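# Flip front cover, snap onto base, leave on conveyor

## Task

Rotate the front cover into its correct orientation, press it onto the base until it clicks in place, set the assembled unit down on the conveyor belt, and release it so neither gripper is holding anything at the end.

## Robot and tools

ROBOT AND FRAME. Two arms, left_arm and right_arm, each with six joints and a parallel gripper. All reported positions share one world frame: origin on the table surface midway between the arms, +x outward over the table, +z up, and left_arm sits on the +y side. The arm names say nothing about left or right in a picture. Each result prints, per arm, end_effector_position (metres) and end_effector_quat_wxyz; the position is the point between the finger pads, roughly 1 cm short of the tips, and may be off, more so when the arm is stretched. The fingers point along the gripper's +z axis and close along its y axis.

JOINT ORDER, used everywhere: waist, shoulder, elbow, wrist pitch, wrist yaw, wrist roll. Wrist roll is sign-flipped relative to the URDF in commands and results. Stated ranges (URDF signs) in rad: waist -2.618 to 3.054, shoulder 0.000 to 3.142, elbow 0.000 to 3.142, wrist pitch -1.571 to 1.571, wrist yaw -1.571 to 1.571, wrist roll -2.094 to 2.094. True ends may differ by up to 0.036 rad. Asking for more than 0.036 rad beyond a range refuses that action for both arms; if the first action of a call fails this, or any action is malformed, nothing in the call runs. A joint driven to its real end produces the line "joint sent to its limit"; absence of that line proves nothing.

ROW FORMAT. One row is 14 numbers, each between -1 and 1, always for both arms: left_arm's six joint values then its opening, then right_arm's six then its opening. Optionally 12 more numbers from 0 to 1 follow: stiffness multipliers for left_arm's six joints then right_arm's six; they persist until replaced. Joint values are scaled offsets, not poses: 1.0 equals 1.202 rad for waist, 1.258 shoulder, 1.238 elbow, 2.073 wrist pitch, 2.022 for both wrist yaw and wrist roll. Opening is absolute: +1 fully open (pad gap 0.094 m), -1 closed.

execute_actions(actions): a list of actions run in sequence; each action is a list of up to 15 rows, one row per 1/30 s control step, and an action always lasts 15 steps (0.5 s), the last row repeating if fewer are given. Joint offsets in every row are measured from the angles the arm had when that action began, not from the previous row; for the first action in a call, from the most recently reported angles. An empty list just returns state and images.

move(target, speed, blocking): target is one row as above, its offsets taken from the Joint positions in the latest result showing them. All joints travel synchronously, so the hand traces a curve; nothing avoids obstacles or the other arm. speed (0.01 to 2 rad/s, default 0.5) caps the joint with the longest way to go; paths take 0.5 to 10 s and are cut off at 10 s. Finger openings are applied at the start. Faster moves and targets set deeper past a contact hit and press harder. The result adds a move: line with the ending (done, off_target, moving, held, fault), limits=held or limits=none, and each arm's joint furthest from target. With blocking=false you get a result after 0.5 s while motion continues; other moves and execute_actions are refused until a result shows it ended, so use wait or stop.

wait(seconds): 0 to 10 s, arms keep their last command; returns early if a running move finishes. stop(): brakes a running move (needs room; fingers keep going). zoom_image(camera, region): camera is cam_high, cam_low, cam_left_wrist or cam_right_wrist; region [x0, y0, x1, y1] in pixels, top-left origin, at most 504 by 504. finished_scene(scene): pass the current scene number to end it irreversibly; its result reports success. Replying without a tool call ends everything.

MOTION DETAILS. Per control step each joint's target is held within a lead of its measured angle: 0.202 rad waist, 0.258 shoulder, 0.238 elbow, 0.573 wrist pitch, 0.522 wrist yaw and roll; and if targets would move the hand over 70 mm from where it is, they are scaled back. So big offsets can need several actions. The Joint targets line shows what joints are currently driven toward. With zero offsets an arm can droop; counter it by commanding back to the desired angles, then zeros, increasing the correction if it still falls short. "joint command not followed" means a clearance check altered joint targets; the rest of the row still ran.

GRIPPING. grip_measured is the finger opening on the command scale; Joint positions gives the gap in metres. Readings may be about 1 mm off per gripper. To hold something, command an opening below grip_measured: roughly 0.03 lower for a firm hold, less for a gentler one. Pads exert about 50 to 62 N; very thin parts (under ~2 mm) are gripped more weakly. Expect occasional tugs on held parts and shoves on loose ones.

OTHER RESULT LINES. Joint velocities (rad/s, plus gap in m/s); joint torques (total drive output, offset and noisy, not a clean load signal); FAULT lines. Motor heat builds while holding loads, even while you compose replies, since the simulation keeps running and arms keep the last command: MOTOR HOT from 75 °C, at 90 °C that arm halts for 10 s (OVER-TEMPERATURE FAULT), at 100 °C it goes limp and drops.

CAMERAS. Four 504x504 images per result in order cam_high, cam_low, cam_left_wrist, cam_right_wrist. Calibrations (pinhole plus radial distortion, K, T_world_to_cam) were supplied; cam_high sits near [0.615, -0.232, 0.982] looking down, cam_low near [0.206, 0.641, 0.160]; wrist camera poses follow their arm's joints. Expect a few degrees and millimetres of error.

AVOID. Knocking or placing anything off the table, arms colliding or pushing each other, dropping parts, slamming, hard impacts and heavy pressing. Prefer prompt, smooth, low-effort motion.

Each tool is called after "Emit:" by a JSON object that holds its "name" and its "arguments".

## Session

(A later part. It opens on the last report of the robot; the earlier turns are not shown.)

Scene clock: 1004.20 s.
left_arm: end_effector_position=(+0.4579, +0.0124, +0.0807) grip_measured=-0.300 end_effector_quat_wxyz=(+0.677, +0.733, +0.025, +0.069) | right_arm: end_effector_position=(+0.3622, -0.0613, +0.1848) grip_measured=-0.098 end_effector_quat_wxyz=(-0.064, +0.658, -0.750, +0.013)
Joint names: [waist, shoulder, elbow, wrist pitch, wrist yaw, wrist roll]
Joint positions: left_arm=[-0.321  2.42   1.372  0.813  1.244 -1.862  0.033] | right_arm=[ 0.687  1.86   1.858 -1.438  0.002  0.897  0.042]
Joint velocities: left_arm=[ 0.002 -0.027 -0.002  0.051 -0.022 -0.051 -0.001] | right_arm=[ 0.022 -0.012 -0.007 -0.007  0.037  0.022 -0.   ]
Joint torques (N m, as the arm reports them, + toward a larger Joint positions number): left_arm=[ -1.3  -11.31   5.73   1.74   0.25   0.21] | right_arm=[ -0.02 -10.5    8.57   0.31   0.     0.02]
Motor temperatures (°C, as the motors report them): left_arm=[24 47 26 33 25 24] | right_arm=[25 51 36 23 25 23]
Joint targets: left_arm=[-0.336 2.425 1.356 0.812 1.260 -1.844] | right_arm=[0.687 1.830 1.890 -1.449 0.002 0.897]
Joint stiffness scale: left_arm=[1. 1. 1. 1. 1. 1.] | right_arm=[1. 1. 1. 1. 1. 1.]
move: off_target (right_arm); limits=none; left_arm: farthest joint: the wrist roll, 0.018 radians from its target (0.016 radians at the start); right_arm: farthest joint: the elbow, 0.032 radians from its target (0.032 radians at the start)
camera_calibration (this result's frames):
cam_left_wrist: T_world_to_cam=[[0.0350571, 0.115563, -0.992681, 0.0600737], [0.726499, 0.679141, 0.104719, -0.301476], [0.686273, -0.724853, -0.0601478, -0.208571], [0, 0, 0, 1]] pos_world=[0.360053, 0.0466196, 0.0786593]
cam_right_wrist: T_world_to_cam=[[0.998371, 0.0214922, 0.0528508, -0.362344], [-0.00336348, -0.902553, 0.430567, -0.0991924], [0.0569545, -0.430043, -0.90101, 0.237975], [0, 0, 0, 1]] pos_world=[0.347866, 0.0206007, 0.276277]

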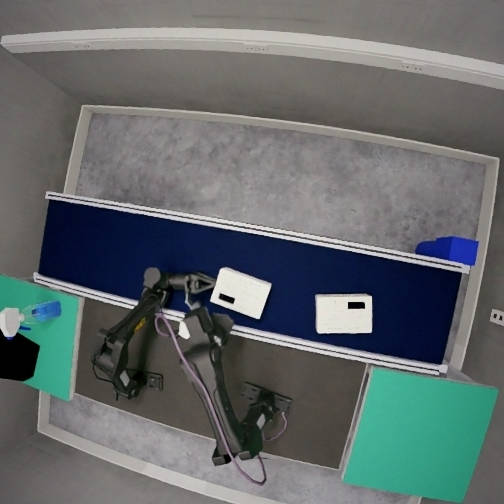

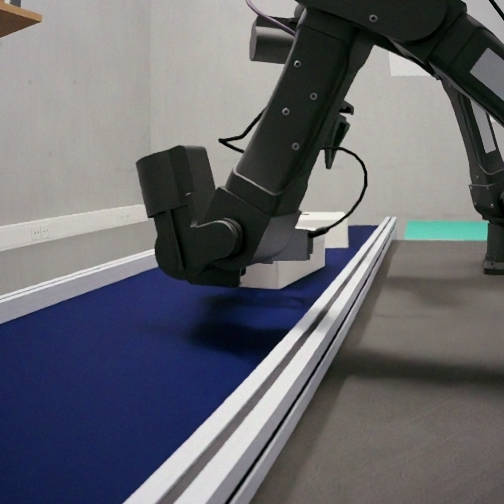

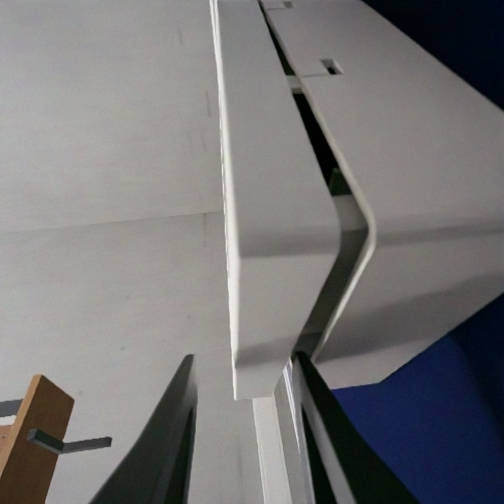

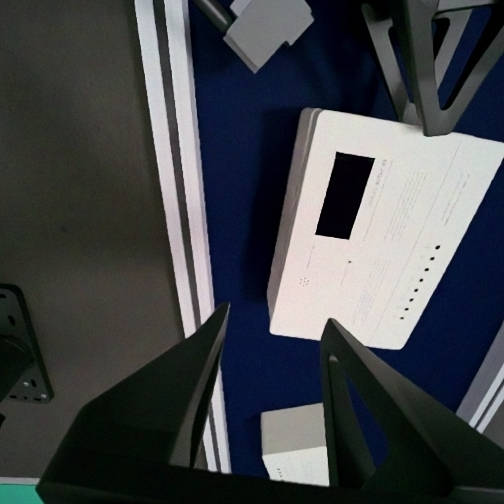

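Emit:
{"name": "zoom_image", "arguments": {"camera": "cam_left_wrist", "region": [230, 260, 390, 420]}}

Region (230, 260, 390, 420) of cam_left_wrist's 504x504 image, scaled by 3.150, with more detail than that image has.

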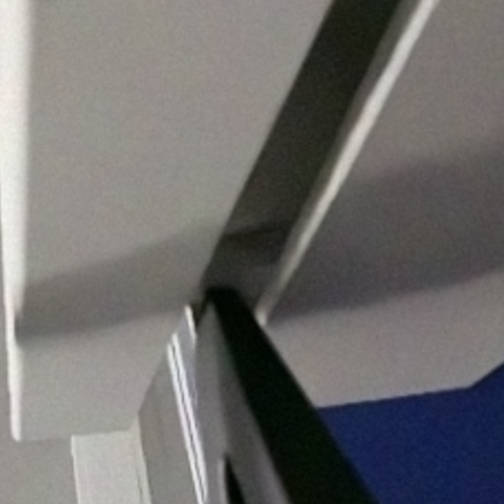

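Emit:
{"name": "move", "arguments": {"target": [-0.0258,0.004,-0.0125,0.0,0.008,0.009,-0.298, 0.0,-0.0238,0.0258,-0.0053,0.0,0.0,-0.1], "speed": 0.04}}

Scene clock: 1023.93 s.
left_arm: end_effector_position=(+0.4535, +0.0044, +0.0807) grip_measured=-0.300 end_effector_quat_wxyz=(+0.677, +0.733, +0.019, +0.064) | right_arm: end_effector_position=(+0.3622, -0.0613, +0.1848) grip_measured=-0.098 end_effector_quat_wxyz=(-0.064, +0.658, -0.750, +0.013)
Joint names: [waist, shoulder, elbow, wrist pitch, wrist yaw, wrist roll]
Joint positions: left_arm=[-0.337  2.42   1.372  0.813  1.244 -1.862  0.033] | right_arm=[ 0.687  1.86   1.858 -1.438  0.002  0.897  0.042]
Joint velocities: left_arm=[ 0.002  0.007 -0.007  0.037 -0.022 -0.037 -0.001] | right_arm=[-0.007 -0.007  0.002 -0.022 -0.022  0.037  0.001]
Joint torques (N m, as the arm reports them, + toward a larger Joint positions number): left_arm=[ -1.22 -11.36   5.86   1.73   0.26   0.19] | right_arm=[ -0.02 -10.52   8.57   0.31   0.01   0.02]
Motor temperatures (°C, as the motors report them): left_arm=[24 47 26 33 25 24] | right_arm=[25 51 36 23 25 23]
Joint targets: left_arm=[-0.351 2.425 1.356 0.813 1.260 -1.843] | right_arm=[0.687 1.830 1.890 -1.449 0.002 0.897]
Joint stiffness scale: left_arm=[1. 1. 1. 1. 1. 1.] | right_arm=[1. 1. 1. 1. 1. 1.]
move: off_target (right_arm); limits=none; left_arm: farthest joint: the wrist roll, 0.018 radians from its target (0.018 radians at the start); right_arm: farthest joint: the elbow, 0.032 radians from its target (0.032 radians at the start)
camera_calibration (this result's frames):
cam_left_wrist: T_world_to_cam=[[0.0377412, 0.114928, -0.992657, 0.0599807], [0.737736, 0.666834, 0.105254, -0.297952], [0.674034, -0.736291, -0.0596192, -0.205778], [0, 0, 0, 1]] pos_world=[0.356247, 0.0402789, 0.0786325]
cam_right_wrist: T_world_to_cam=[[0.998371, 0.0214922, 0.0528508, -0.362344], [-0.00336348, -0.902553, 0.430567, -0.0991924], [0.0569545, -0.430043, -0.90101, 0.237975], [0, 0, 0, 1]] pos_world=[0.347866, 0.0206007, 0.276277]

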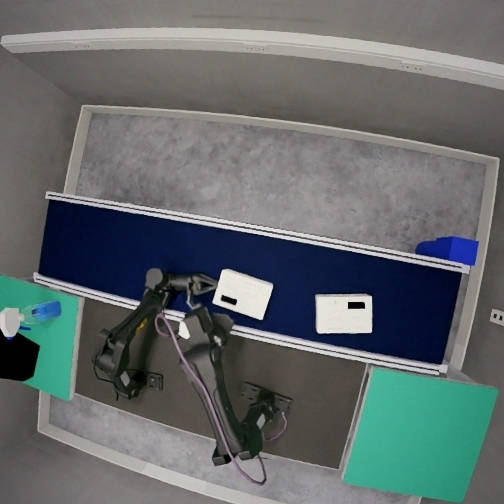

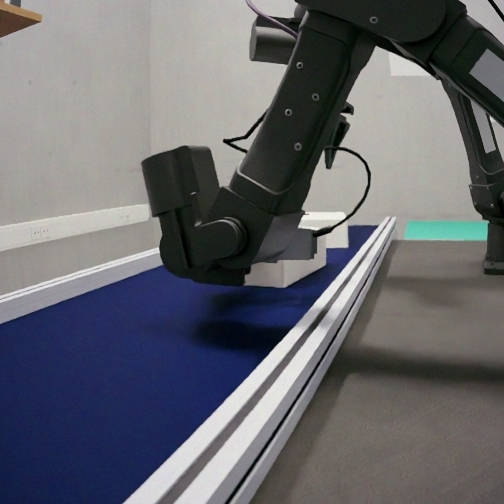

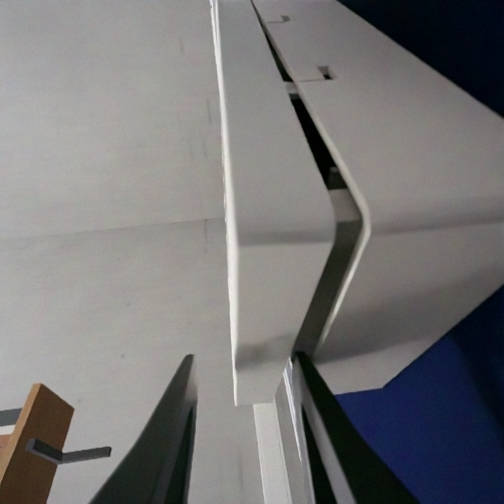

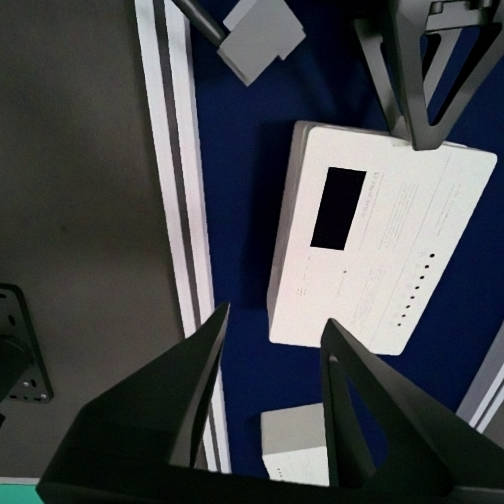

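Emit:
{"name": "zoom_image", "arguments": {"camera": "cam_left_wrist", "region": [230, 260, 390, 420]}}

Emit:
{"name": "zoom_image", "arguments": {"camera": "cam_right_wrist", "region": [280, 40, 504, 220]}}

Region (230, 260, 390, 420) of cam_left_wrist's 504x504 image, scaled by 3.150, with more detail than that image has.

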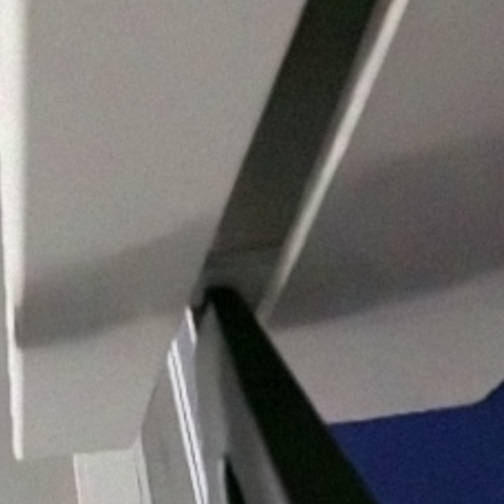

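Region (280, 40, 504, 220) of cam_right_wrist's 504x504 image, scaled by 2.250, with more detail than that image has; it fills the top 405 rows of this view, and the rest is white.

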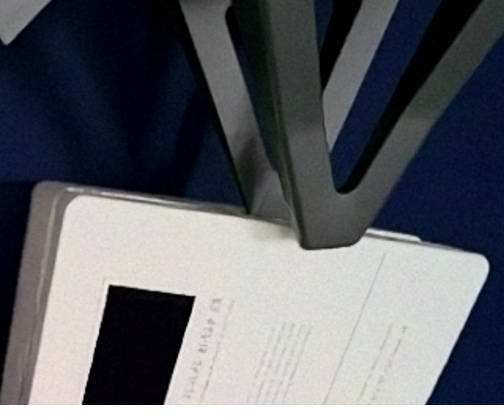

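Emit:
{"name": "zoom_image", "arguments": {"camera": "cam_left_wrist", "region": [270, 320, 340, 390]}}

Region (270, 320, 340, 390) of cam_left_wrist's 504x504 image, scaled by 7.200, with more detail than that image has.

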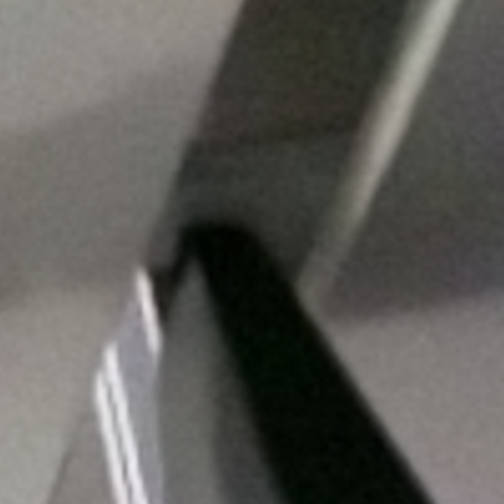

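Emit:
{"name": "move", "arguments": {"target": [-0.0116,0.004,-0.0125,0.0,0.008,0.009,-0.40, 0.0,-0.0238,0.0258,-0.0053,0.0,0.0,-0.1], "speed": 0.05}}

Scene clock: 1107.50 s.
left_arm: end_effector_position=(+0.4535, +0.0044, +0.0807) grip_measured=-0.398 end_effector_quat_wxyz=(+0.677, +0.733, +0.019, +0.064) | right_arm: end_effector_position=(+0.3622, -0.0613, +0.1848) grip_measured=-0.098 end_effector_quat_wxyz=(-0.064, +0.658, -0.750, +0.013)
Joint names: [waist, shoulder, elbow, wrist pitch, wrist yaw, wrist roll]
Joint positions: left_arm=[-0.337  2.42   1.372  0.813  1.244 -1.863  0.028] | right_arm=[ 0.687  1.86   1.858 -1.438  0.002  0.897  0.042]
Joint velocities: left_arm=[-0.012  0.012 -0.002 -0.095 -0.037  0.037  0.   ] | right_arm=[-0.022  0.002 -0.007 -0.022  0.022 -0.007  0.   ]
Joint torques (N m, as the arm reports them, + toward a larger Joint positions number): left_arm=[ -1.2  -11.36   5.83   1.77   0.28   0.2 ] | right_arm=[ -0.02 -10.52   8.57   0.31   0.01   0.02]
Motor temperatures (°C, as the motors report them): left_arm=[24 48 26 33 25 24] | right_arm=[25 52 36 23 25 23]
Joint targets: left_arm=[-0.351 2.425 1.356 0.813 1.260 -1.844] | right_arm=[0.687 1.830 1.890 -1.449 0.002 0.897]
Joint stiffness scale: left_arm=[1. 1. 1. 1. 1. 1.] | right_arm=[1. 1. 1. 1. 1. 1.]
move: off_target (right_arm); limits=none; left_arm: farthest joint: the wrist roll, 0.019 radians from its target (0.018 radians at the start); right_arm: farthest joint: the elbow, 0.032 radians from its target (0.032 radians at the start)
camera_calibration (this result's frames):
cam_left_wrist: T_world_to_cam=[[0.0384976, 0.115016, -0.992617, 0.0596341], [0.737694, 0.666782, 0.105872, -0.297983], [0.674037, -0.736324, -0.059177, -0.205814], [0, 0, 0, 1]] pos_world=[0.356251, 0.0402846, 0.0785622]
cam_right_wrist: T_world_to_cam=[[0.998371, 0.0214922, 0.0528508, -0.362344], [-0.00336348, -0.902553, 0.430567, -0.0991924], [0.0569545, -0.430043, -0.90101, 0.237975], [0, 0, 0, 1]] pos_world=[0.347866, 0.0206007, 0.276277]

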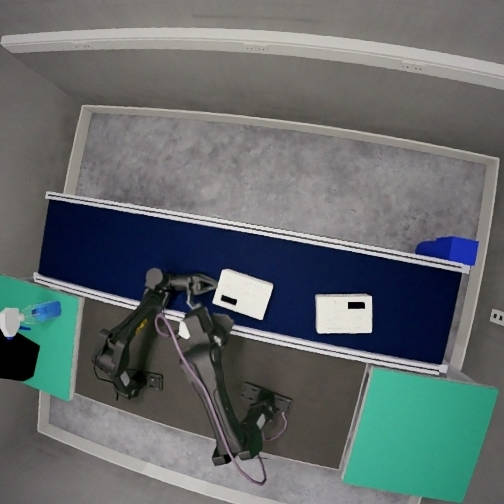

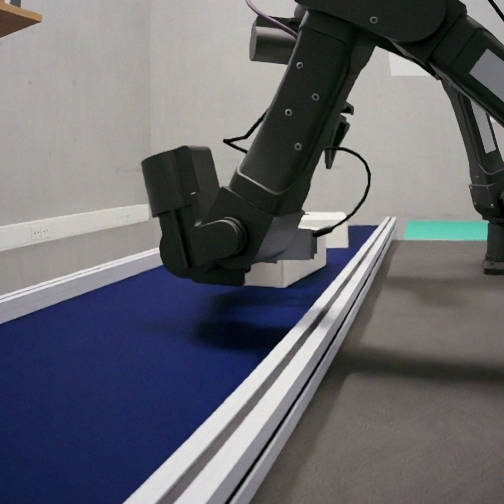

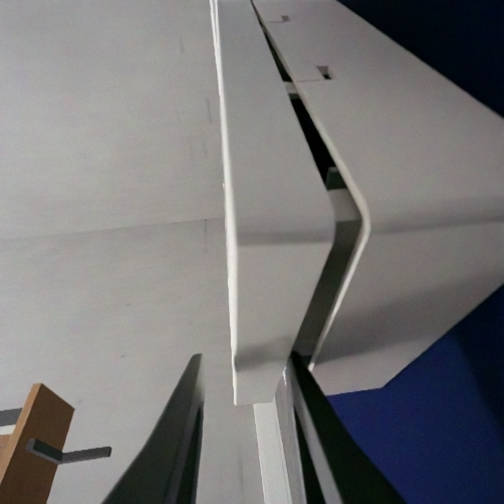

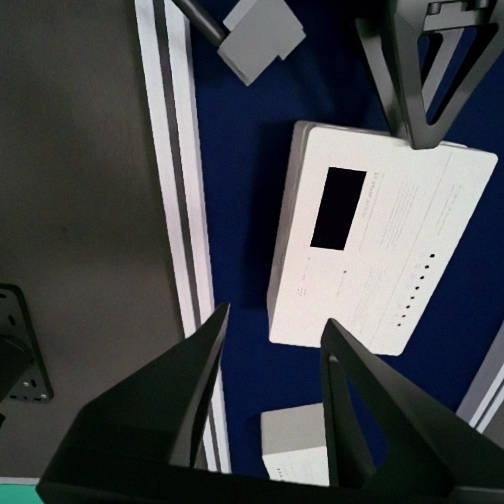

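Emit:
{"name": "zoom_image", "arguments": {"camera": "cam_left_wrist", "region": [230, 280, 370, 420]}}

Region (230, 280, 370, 420) of cam_left_wrist's 504x504 image, scaled by 3.600, with more detail than that image has.

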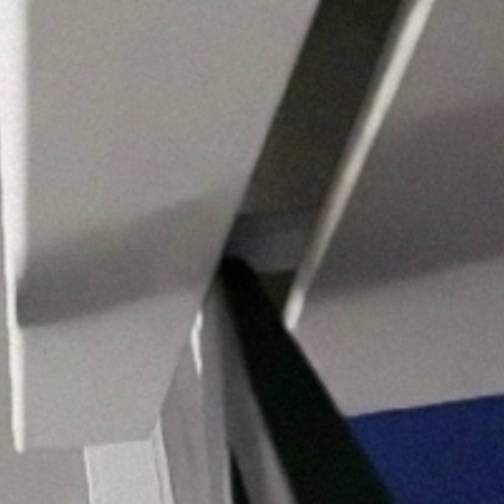

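Emit:
{"name": "move", "arguments": {"target": [-0.0116,0.004,-0.0125,0.0,0.008,0.009,-0.49, 0.0,-0.0238,0.0258,-0.0053,0.0,0.0,-0.1], "speed": 0.05}}

Scene clock: 1142.33 s.
left_arm: end_effector_position=(+0.4537, +0.0045, +0.0807) grip_measured=-0.488 end_effector_quat_wxyz=(+0.677, +0.733, +0.019, +0.065) | right_arm: end_effector_position=(+0.3622, -0.0613, +0.1848) grip_measured=-0.098 end_effector_quat_wxyz=(-0.064, +0.658, -0.750, +0.013)
Joint names: [waist, shoulder, elbow, wrist pitch, wrist yaw, wrist roll]
Joint positions: left_arm=[-0.337  2.42   1.372  0.813  1.243 -1.864  0.024] | right_arm=[ 0.687  1.86   1.858 -1.438  0.002  0.897  0.042]
Joint velocities: left_arm=[-0.017 -0.007 -0.012 -0.081  0.037 -0.007  0.   ] | right_arm=[-0.007 -0.002 -0.007  0.022  0.007  0.051 -0.   ]
Joint torques (N m, as the arm reports them, + toward a larger Joint positions number): left_arm=[ -1.06 -11.32   5.73   1.75   0.29   0.23] | right_arm=[ -0.03 -10.52   8.58   0.31   0.01   0.02]
Motor temperatures (°C, as the motors report them): left_arm=[24 48 26 33 25 24] | right_arm=[25 52 37 23 25 23]
Joint targets: left_arm=[-0.351 2.425 1.356 0.813 1.260 -1.845] | right_arm=[0.687 1.830 1.890 -1.449 0.002 0.897]
Joint stiffness scale: left_arm=[1. 1. 1. 1. 1. 1.] | right_arm=[1. 1. 1. 1. 1. 1.]
move: off_target (right_arm); limits=none; left_arm: farthest joint: the wrist roll, 0.019 radians from its target (0.018 radians at the start); right_arm: farthest joint: the elbow, 0.032 radians from its target (0.032 radians at the start)
camera_calibration (this result's frames):
cam_left_wrist: T_world_to_cam=[[0.039178, 0.115407, -0.992545, 0.0592624], [0.736904, 0.667523, 0.106703, -0.297853], [0.674861, -0.735591, -0.0588917, -0.20633], [0, 0, 0, 1]] pos_world=[0.356412, 0.0402099, 0.0784512]
cam_right_wrist: T_world_to_cam=[[0.998371, 0.0214922, 0.0528508, -0.362344], [-0.00336348, -0.902553, 0.430567, -0.0991924], [0.0569545, -0.430043, -0.90101, 0.237975], [0, 0, 0, 1]] pos_world=[0.347866, 0.0206007, 0.276277]

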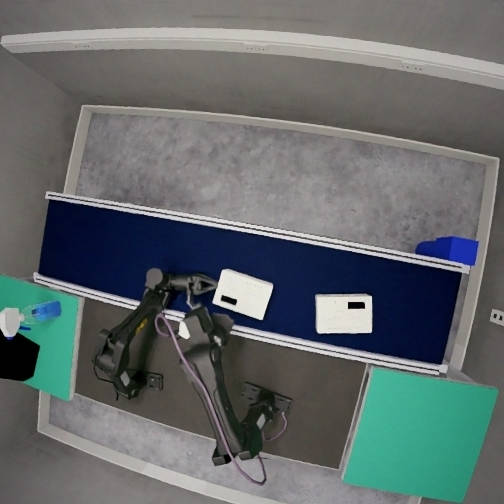

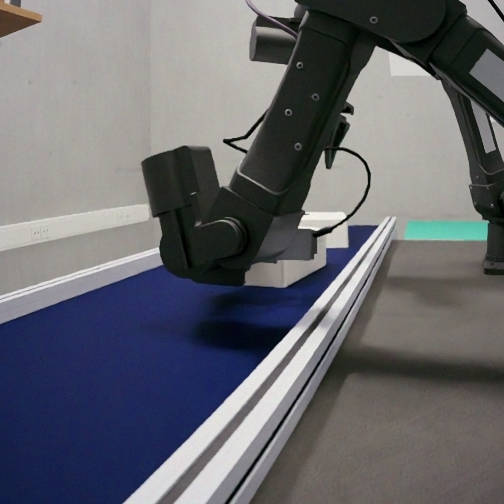

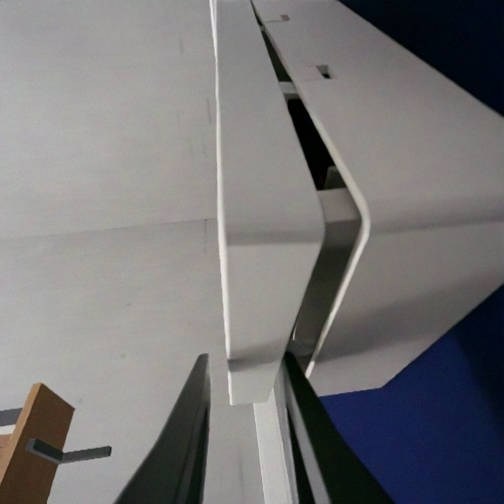

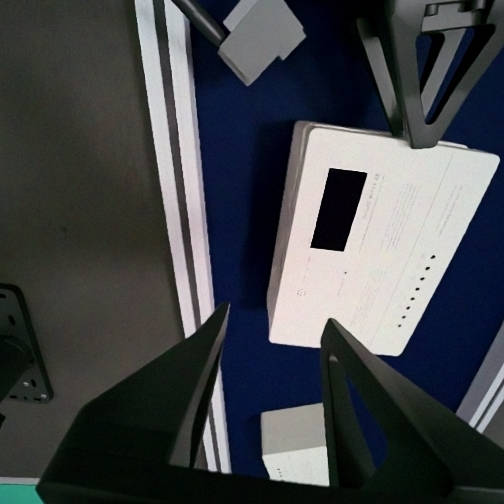

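Emit:
{"name": "move", "arguments": {"target": [-0.025,0.004,-0.0125,0.0,0.008,0.009,-0.49, 0.0,-0.0238,0.0258,-0.0053,0.0,0.0,-0.1], "speed": 0.04}}

Scene clock: 1148.20 s.
left_arm: end_effector_position=(+0.4493, -0.0033, +0.0807) grip_measured=-0.488 end_effector_quat_wxyz=(+0.677, +0.733, +0.013, +0.059) | right_arm: end_effector_position=(+0.3622, -0.0613, +0.1848) grip_measured=-0.098 end_effector_quat_wxyz=(-0.064, +0.658, -0.750, +0.013)
Joint names: [waist, shoulder, elbow, wrist pitch, wrist yaw, wrist roll]
Joint positions: left_arm=[-0.354  2.42   1.372  0.813  1.243 -1.864  0.024] | right_arm=[ 0.687  1.86   1.858 -1.438  0.002  0.897  0.042]
Joint velocities: left_arm=[ 0.002  0.007 -0.017 -0.066 -0.037 -0.007 -0.001] | right_arm=[ 0.027 -0.007 -0.007 -0.022 -0.081  0.051 -0.001]
Joint torques (N m, as the arm reports them, + toward a larger Joint positions number): left_arm=[ -1.15 -11.39   5.75   1.74   0.28   0.2 ] | right_arm=[ -0.03 -10.51   8.57   0.31   0.01   0.02]
Motor temperatures (°C, as the motors report them): left_arm=[24 48 26 33 25 24] | right_arm=[25 52 37 23 25 23]
Joint targets: left_arm=[-0.367 2.425 1.356 0.813 1.259 -1.845] | right_arm=[0.687 1.830 1.890 -1.449 0.002 0.897]
Joint stiffness scale: left_arm=[1. 1. 1. 1. 1. 1.] | right_arm=[1. 1. 1. 1. 1. 1.]
move: off_target (right_arm); limits=none; left_arm: farthest joint: the wrist roll, 0.018 radians from its target (0.017 radians at the start); right_arm: farthest joint: the elbow, 0.032 radians from its target (0.032 radians at the start)
camera_calibration (this result's frames):
cam_left_wrist: T_world_to_cam=[[0.0410657, 0.114749, -0.992545, 0.0594778], [0.747754, 0.655346, 0.106703, -0.294341], [0.662705, -0.746562, -0.0588917, -0.203596], [0, 0, 0, 1]] pos_world=[0.352576, 0.0340727, 0.0784512]
cam_right_wrist: T_world_to_cam=[[0.998371, 0.0214922, 0.0528508, -0.362344], [-0.00336348, -0.902553, 0.430567, -0.0991924], [0.0569545, -0.430043, -0.90101, 0.237975], [0, 0, 0, 1]] pos_world=[0.347866, 0.0206007, 0.276277]

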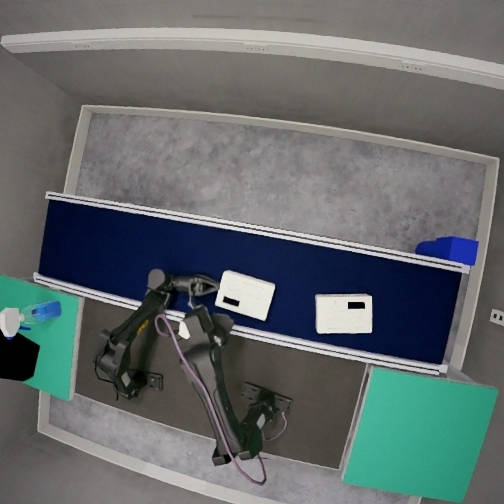

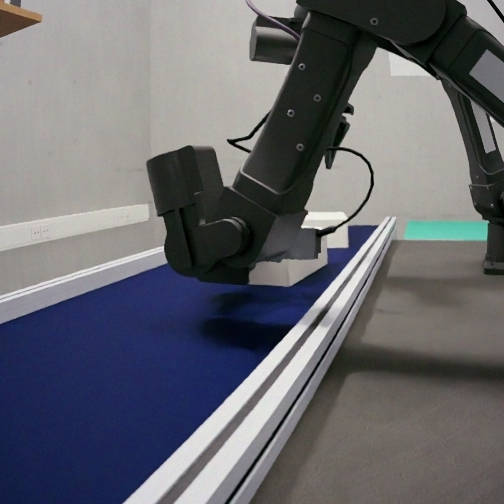

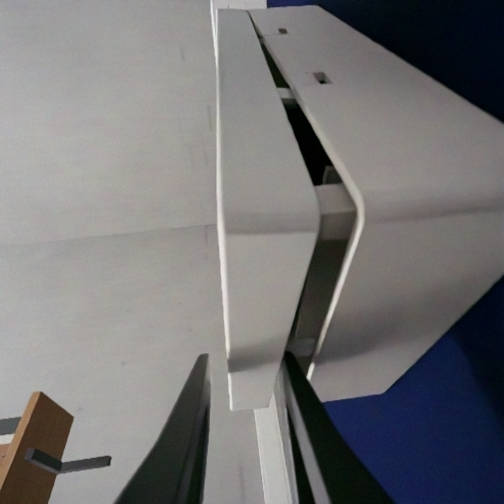

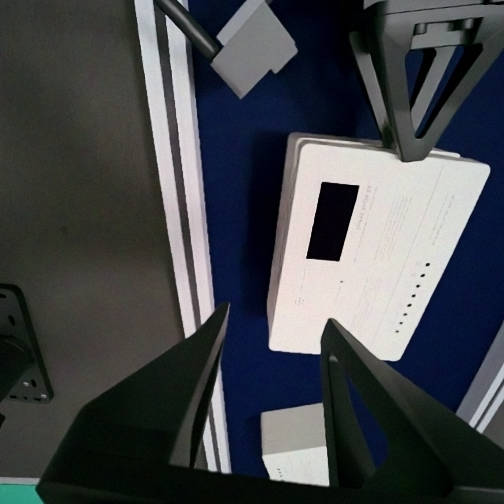

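Emit:
{"name": "zoom_image", "arguments": {"camera": "cam_left_wrist", "region": [190, 280, 370, 440]}}

Emit:
{"name": "zoom_image", "arguments": {"camera": "cam_right_wrist", "region": [260, 60, 504, 260]}}

Region (190, 280, 370, 440) of cam_left_wrist's 504x504 image, scaled by 2.800, with more detail than that image has.

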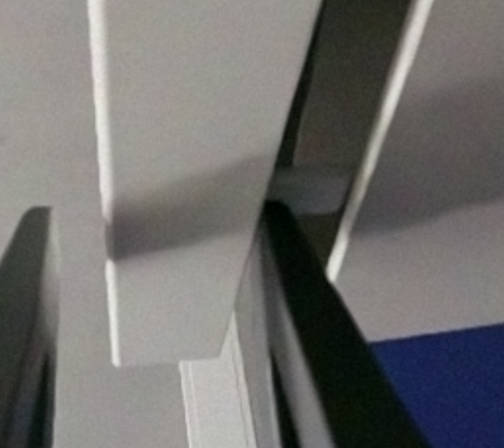

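Region (260, 60, 504, 260) of cam_right_wrist's 504x504 image, scaled by 2.066, with more detail than that image has; it fills the top 413 rows of this view, and the rest is white.

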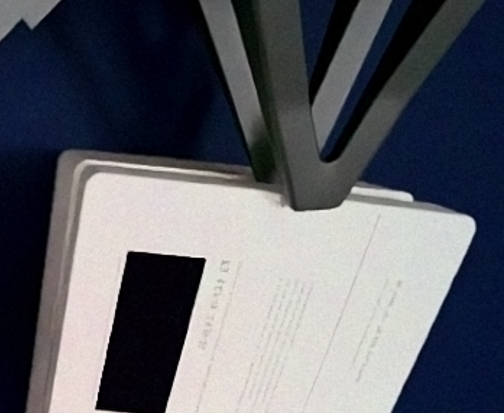

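Emit:
{"name": "move", "arguments": {"target": [0.033,0.004,-0.0125,0.0,0.0,0.009,-0.34, 0.0,-0.0238,0.0258,-0.0053,0.0,0.0,-0.1], "speed": 0.08}}

Scene clock: 1235.60 s.
left_arm: end_effector_position=(+0.4587, +0.0134, +0.0808) grip_measured=-0.342 end_effector_quat_wxyz=(+0.676, +0.733, +0.025, +0.071) | right_arm: end_effector_position=(+0.3622, -0.0613, +0.1848) grip_measured=-0.098 end_effector_quat_wxyz=(-0.064, +0.658, -0.750, +0.013)
Joint names: [waist, shoulder, elbow, wrist pitch, wrist yaw, wrist roll]
Joint positions: left_arm=[-0.319  2.42   1.372  0.815  1.243 -1.864  0.031] | right_arm=[ 0.687  1.86   1.858 -1.438  0.002  0.897  0.042]
Joint velocities: left_arm=[ 0.002 -0.002 -0.002  0.022  0.037 -0.037 -0.001] | right_arm=[-0.007  0.002 -0.002 -0.007 -0.051 -0.022 -0.   ]
Joint torques (N m, as the arm reports them, + toward a larger Joint positions number): left_arm=[  0.52 -11.41   5.89   1.75   0.13   0.19] | right_arm=[ -0.03 -10.52   8.58   0.31   0.01   0.02]
Motor temperatures (°C, as the motors report them): left_arm=[24 49 26 33 25 24] | right_arm=[25 53 37 23 25 23]
Joint targets: left_arm=[-0.314 2.425 1.356 0.814 1.243 -1.846] | right_arm=[0.687 1.830 1.890 -1.449 0.002 0.897]
Joint stiffness scale: left_arm=[1. 1. 1. 1. 1. 1.] | right_arm=[1. 1. 1. 1. 1. 1.]
move: off_target (right_arm); limits=none; left_arm: farthest joint: the wrist roll, 0.018 radians from its target (0.018 radians at the start); right_arm: farthest joint: the elbow, 0.032 radians from its target (0.032 radians at the start)
camera_calibration (this result's frames):
cam_left_wrist: T_world_to_cam=[[0.0381315, 0.115916, -0.992527, 0.0586562], [0.724178, 0.681202, 0.107378, -0.301837], [0.688558, -0.722861, -0.0579683, -0.209639], [0, 0, 0, 1]] pos_world=[0.360696, 0.0472725, 0.0784762]
cam_right_wrist: T_world_to_cam=[[0.998371, 0.0214922, 0.0528508, -0.362344], [-0.00336348, -0.902553, 0.430567, -0.0991924], [0.0569545, -0.430043, -0.90101, 0.237975], [0, 0, 0, 1]] pos_world=[0.347866, 0.0206007, 0.276277]

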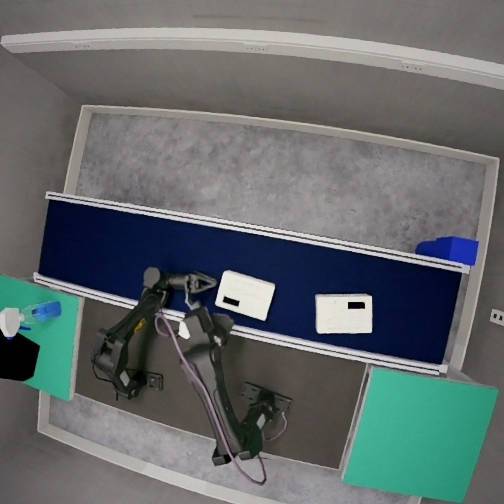

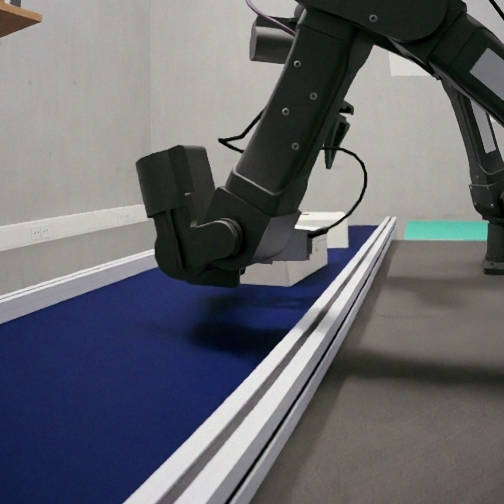

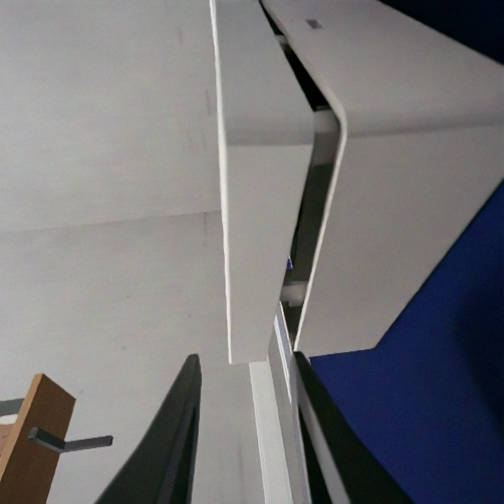

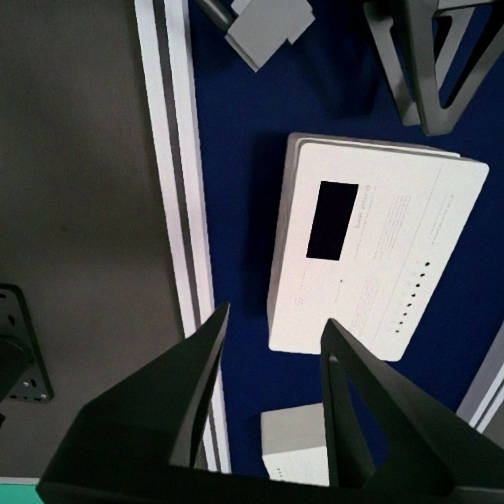

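Emit:
{"name": "execute_actions", "arguments": {"actions": []}}

Scene clock: 1277.67 s.
left_arm: end_effector_position=(+0.4587, +0.0134, +0.0808) grip_measured=-0.342 end_effector_quat_wxyz=(+0.676, +0.733, +0.025, +0.071) | right_arm: end_effector_position=(+0.3622, -0.0613, +0.1848) grip_measured=-0.098 end_effector_quat_wxyz=(-0.064, +0.658, -0.750, +0.013)
Joint names: [waist, shoulder, elbow, wrist pitch, wrist yaw, wrist roll]
Joint positions: left_arm=[-0.319  2.42   1.372  0.815  1.243 -1.863  0.031] | right_arm=[ 0.687  1.86   1.858 -1.438  0.002  0.897  0.042]
Joint velocities: left_arm=[-0.007  0.012 -0.007 -0.037  0.022  0.022 -0.   ] | right_arm=[-0.002  0.017 -0.017 -0.037  0.007  0.007  0.001]
Joint torques (N m, as the arm reports them, + toward a larger Joint positions number): left_arm=[  0.52 -11.42   5.75   1.76   0.13   0.23] | right_arm=[ -0.03 -10.52   8.57   0.31   0.01   0.02]
Motor temperatures (°C, as the motors report them): left_arm=[24 49 26 33 25 24] | right_arm=[25 53 38 23 25 23]
Joint targets: left_arm=[-0.314 2.425 1.356 0.814 1.243 -1.845] | right_arm=[0.687 1.830 1.890 -1.449 0.002 0.897]
Joint stiffness scale: left_arm=[1. 1. 1. 1. 1. 1.] | right_arm=[1. 1. 1. 1. 1. 1.]
camera_calibration (this result's frames):
cam_left_wrist: T_world_to_cam=[[0.0377543, 0.115864, -0.992547, 0.0588316], [0.724199, 0.681228, 0.10707, -0.301822], [0.688557, -0.722844, -0.0581893, -0.209621], [0, 0, 0, 1]] pos_world=[0.360694, 0.0472696, 0.0785113]
cam_right_wrist: T_world_to_cam=[[0.998371, 0.0214922, 0.0528508, -0.362344], [-0.00336348, -0.902553, 0.430567, -0.0991924], [0.0569545, -0.430043, -0.90101, 0.237975], [0, 0, 0, 1]] pos_world=[0.347866, 0.0206007, 0.276277]

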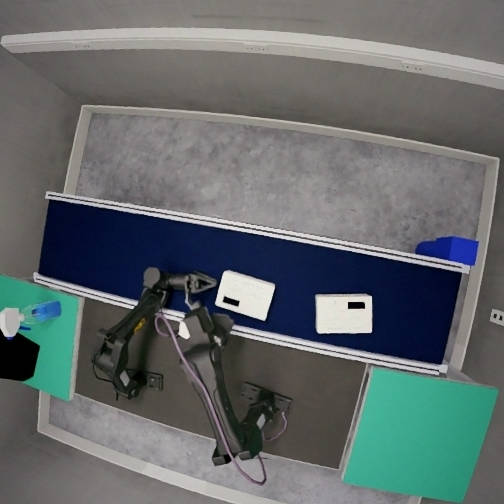

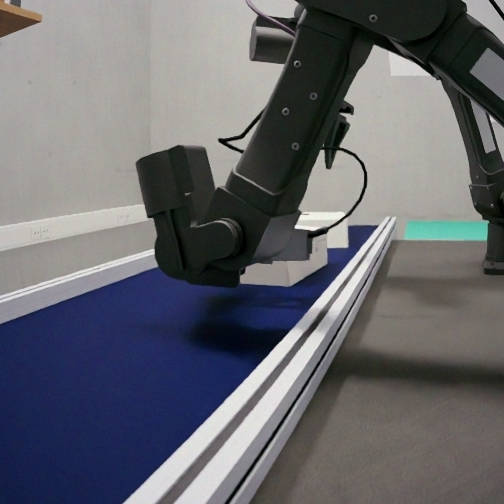

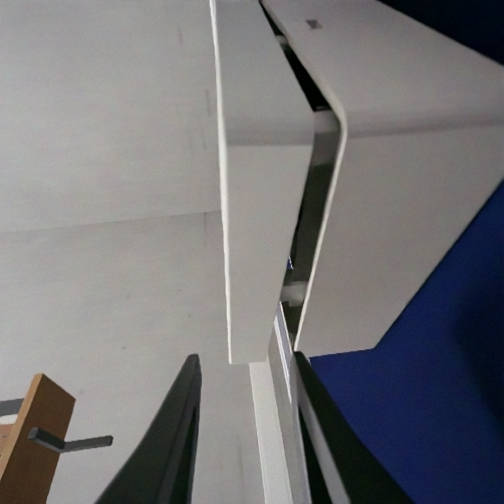

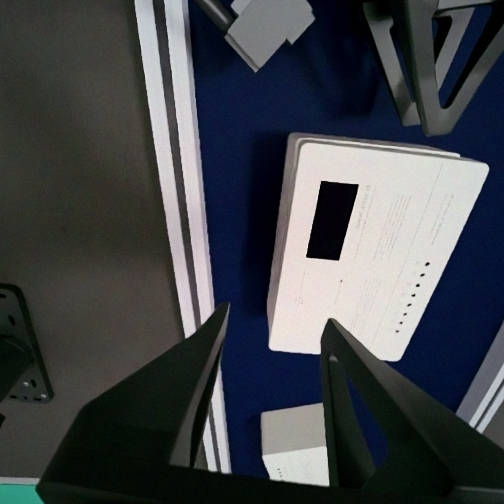

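Emit:
{"name": "move", "arguments": {"target": [0.004,0.004,-0.0125,0.0,-0.0495,0.009,-0.404,0.0,-0.0238,0.0258,-0.0053,0.0,0.0,-0.1], "speed": 0.15}}

Scene clock: 1374.03 s.
left_arm: end_effector_position=(+0.4747, +0.0167, +0.0773) grip_measured=-0.402 end_effector_quat_wxyz=(+0.665, +0.738, +0.057, +0.104) | right_arm: end_effector_position=(+0.3622, -0.0613, +0.1848) grip_measured=-0.098 end_effector_quat_wxyz=(-0.064, +0.658, -0.750, +0.013)
Joint names: [waist, shoulder, elbow, wrist pitch, wrist yaw, wrist roll]
Joint positions: left_arm=[-0.319  2.42   1.372  0.815  1.149 -1.863  0.028] | right_arm=[ 0.687  1.86   1.858 -1.438  0.002  0.897  0.042]
Joint velocities: left_arm=[-0.007 -0.002  0.002  0.007  0.007  0.037 -0.   ] | right_arm=[-0.007 -0.002 -0.017 -0.007  0.051 -0.051 -0.   ]
Joint torques (N m, as the arm reports them, + toward a larger Joint positions number): left_arm=[  0.43 -11.44   5.74   1.81   0.02   0.19] | right_arm=[ -0.02 -10.52   8.57   0.31   0.01   0.02]
Motor temperatures (°C, as the motors report them): left_arm=[24 50 26 33 25 24] | right_arm=[25 53 38 23 25 23]
Joint targets: left_arm=[-0.314 2.425 1.356 0.815 1.142 -1.845] | right_arm=[0.687 1.830 1.890 -1.449 0.002 0.897]
Joint stiffness scale: left_arm=[1. 1. 1. 1. 1. 1.] | right_arm=[1. 1. 1. 1. 1. 1.]
move: off_target (right_arm); limits=none; left_arm: farthest joint: the wrist roll, 0.018 radians from its target (0.018 radians at the start); right_arm: farthest joint: the elbow, 0.032 radians from its target (0.032 radians at the start)
camera_calibration (this result's frames):
cam_left_wrist: T_world_to_cam=[[0.0299301, 0.140049, -0.989692, 0.057404], [0.658717, 0.741949, 0.124912, -0.286593], [0.751795, -0.655666, -0.0700459, -0.248669], [0, 0, 0, 1]] pos_world=[0.374014, 0.0415539, 0.075193]
cam_right_wrist: T_world_to_cam=[[0.998371, 0.0214922, 0.0528508, -0.362344], [-0.00336348, -0.902553, 0.430567, -0.0991924], [0.0569545, -0.430043, -0.90101, 0.237975], [0, 0, 0, 1]] pos_world=[0.347866, 0.0206007, 0.276277]

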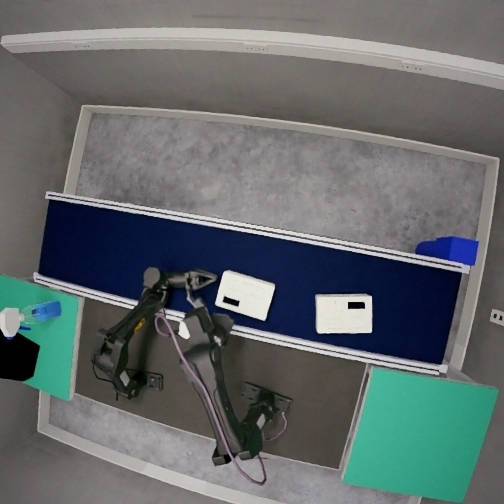

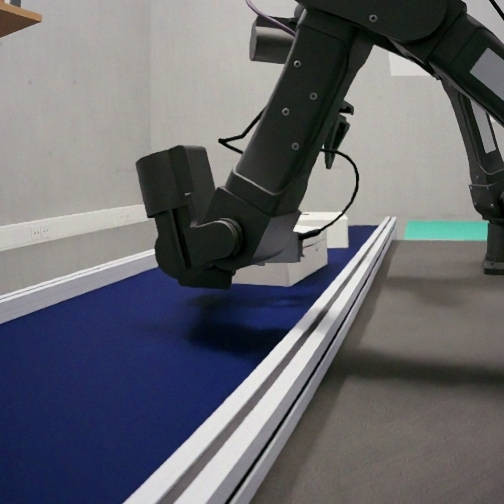

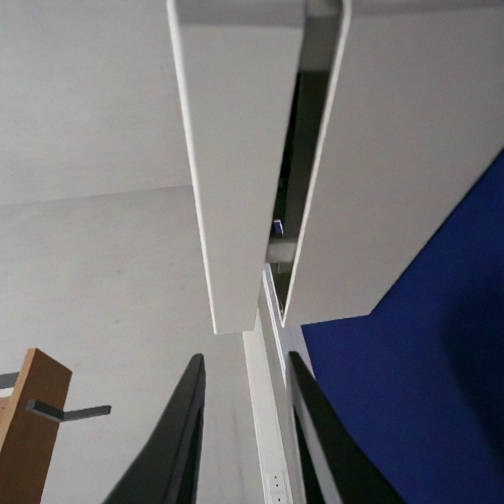

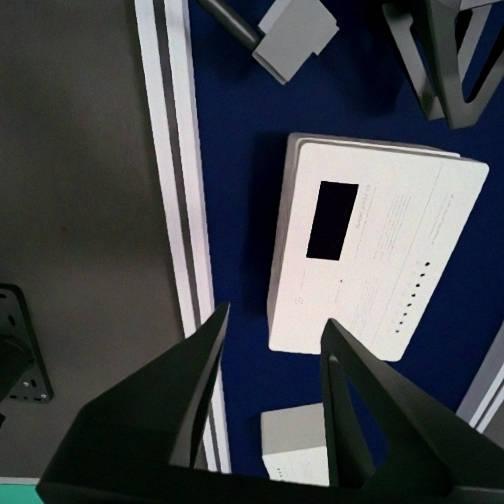

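Emit:
{"name": "zoom_image", "arguments": {"camera": "cam_left_wrist", "region": [170, 180, 400, 410]}}

Emit:
{"name": "zoom_image", "arguments": {"camera": "cam_right_wrist", "region": [260, 60, 504, 260]}}

Region (170, 180, 400, 410) of cam_left_wrist's 504x504 image, scaled by 2.191, with more detail than that image has.

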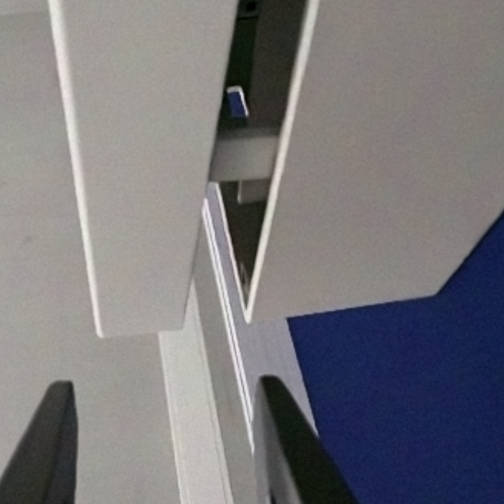

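Region (260, 60, 504, 260) of cam_right_wrist's 504x504 image, scaled by 2.066, with more detail than that image has; it fills the top 413 rows of this view, and the rest is white.

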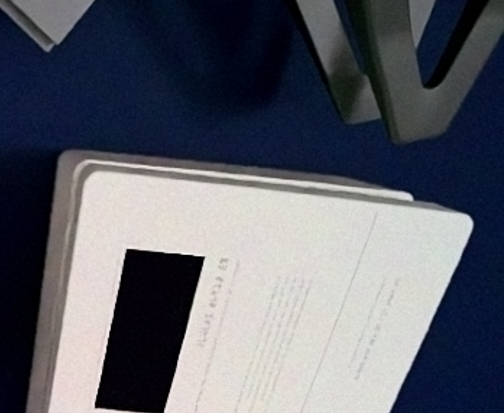

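Emit:
{"name": "move", "arguments": {"target": [0.004,0.004,-0.0129,0.0193,-0.0549,0.031,-0.404,0.0,-0.0238,0.0258,-0.0053,0.0,0.0,-0.1], "speed": 0.15}}

Scene clock: 1495.30 s.
left_arm: end_effector_position=(+0.4932, +0.0219, +0.0792) grip_measured=-0.402 end_effector_quat_wxyz=(+0.657, +0.735, +0.096, +0.138) | right_arm: end_effector_position=(+0.3622, -0.0613, +0.1848) grip_measured=-0.098 end_effector_quat_wxyz=(-0.064, +0.658, -0.750, +0.013)
Joint names: [waist, shoulder, elbow, wrist pitch, wrist yaw, wrist roll]
Joint positions: left_arm=[-0.319  2.42   1.372  0.852  1.045 -1.818  0.028] | right_arm=[ 0.687  1.86   1.858 -1.438  0.002  0.897  0.042]
Joint velocities: left_arm=[ 0.007 -0.012  0.022 -0.022  0.007  0.051 -0.001] | right_arm=[-0.017 -0.002 -0.012  0.037  0.007  0.037  0.   ]
Joint torques (N m, as the arm reports them, + toward a larger Joint positions number): left_arm=[  0.42 -11.49   5.91   1.91   0.     0.21] | right_arm=[ -0.03 -10.51   8.57   0.31   0.01   0.02]
Motor temperatures (°C, as the motors report them): left_arm=[24 51 25 34 24 24] | right_arm=[25 54 39 23 25 23]
Joint targets: left_arm=[-0.314 2.425 1.356 0.855 1.038 -1.800] | right_arm=[0.687 1.830 1.890 -1.449 0.002 0.897]
Joint stiffness scale: left_arm=[1. 1. 1. 1. 1. 1.] | right_arm=[1. 1. 1. 1. 1. 1.]
move: off_target (right_arm); limits=none; left_arm: farthest joint: the wrist roll, 0.018 radians from its target (0.062 radians at the start); right_arm: farthest joint: the elbow, 0.032 radians from its target (0.032 radians at the start)
camera_calibration (this result's frames):
cam_left_wrist: T_world_to_cam=[[0.012562, 0.144979, -0.989355, 0.0664984], [0.577072, 0.80698, 0.125581, -0.2641], [0.816596, -0.572507, -0.0735261, -0.292531], [0, 0, 0, 1]] pos_world=[0.390449, 0.0360067, 0.0774479]
cam_right_wrist: T_world_to_cam=[[0.998371, 0.0214922, 0.0528508, -0.362344], [-0.00336348, -0.902553, 0.430567, -0.0991924], [0.0569545, -0.430043, -0.90101, 0.237975], [0, 0, 0, 1]] pos_world=[0.347866, 0.0206007, 0.276277]

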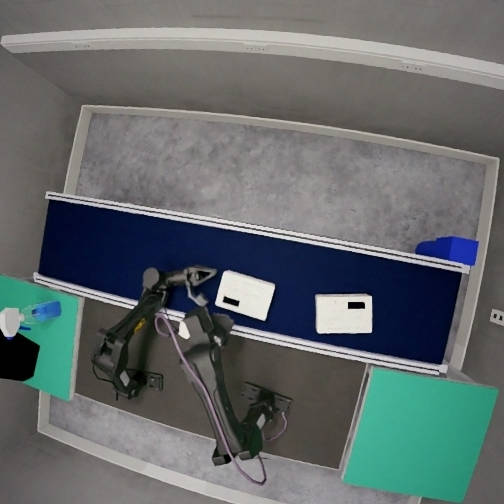

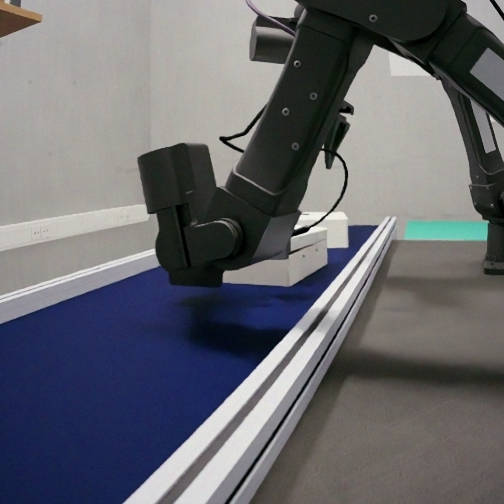

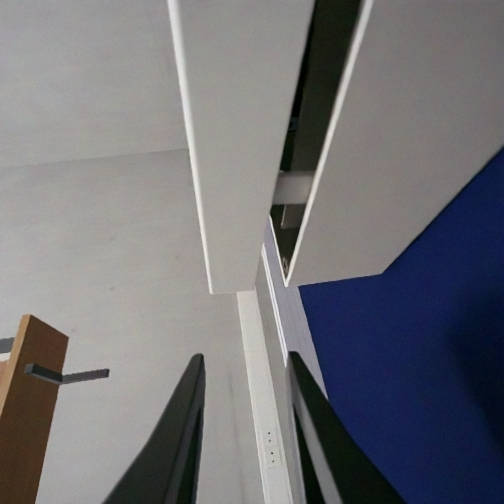

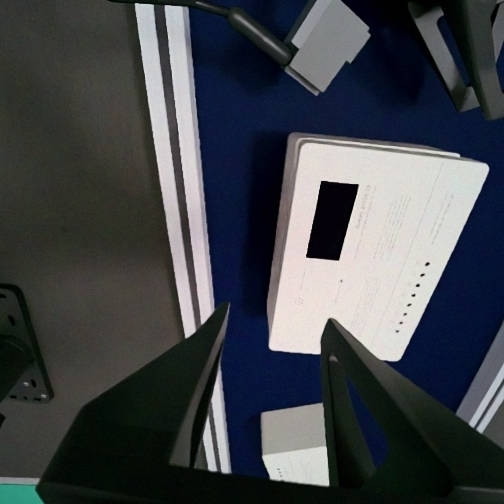

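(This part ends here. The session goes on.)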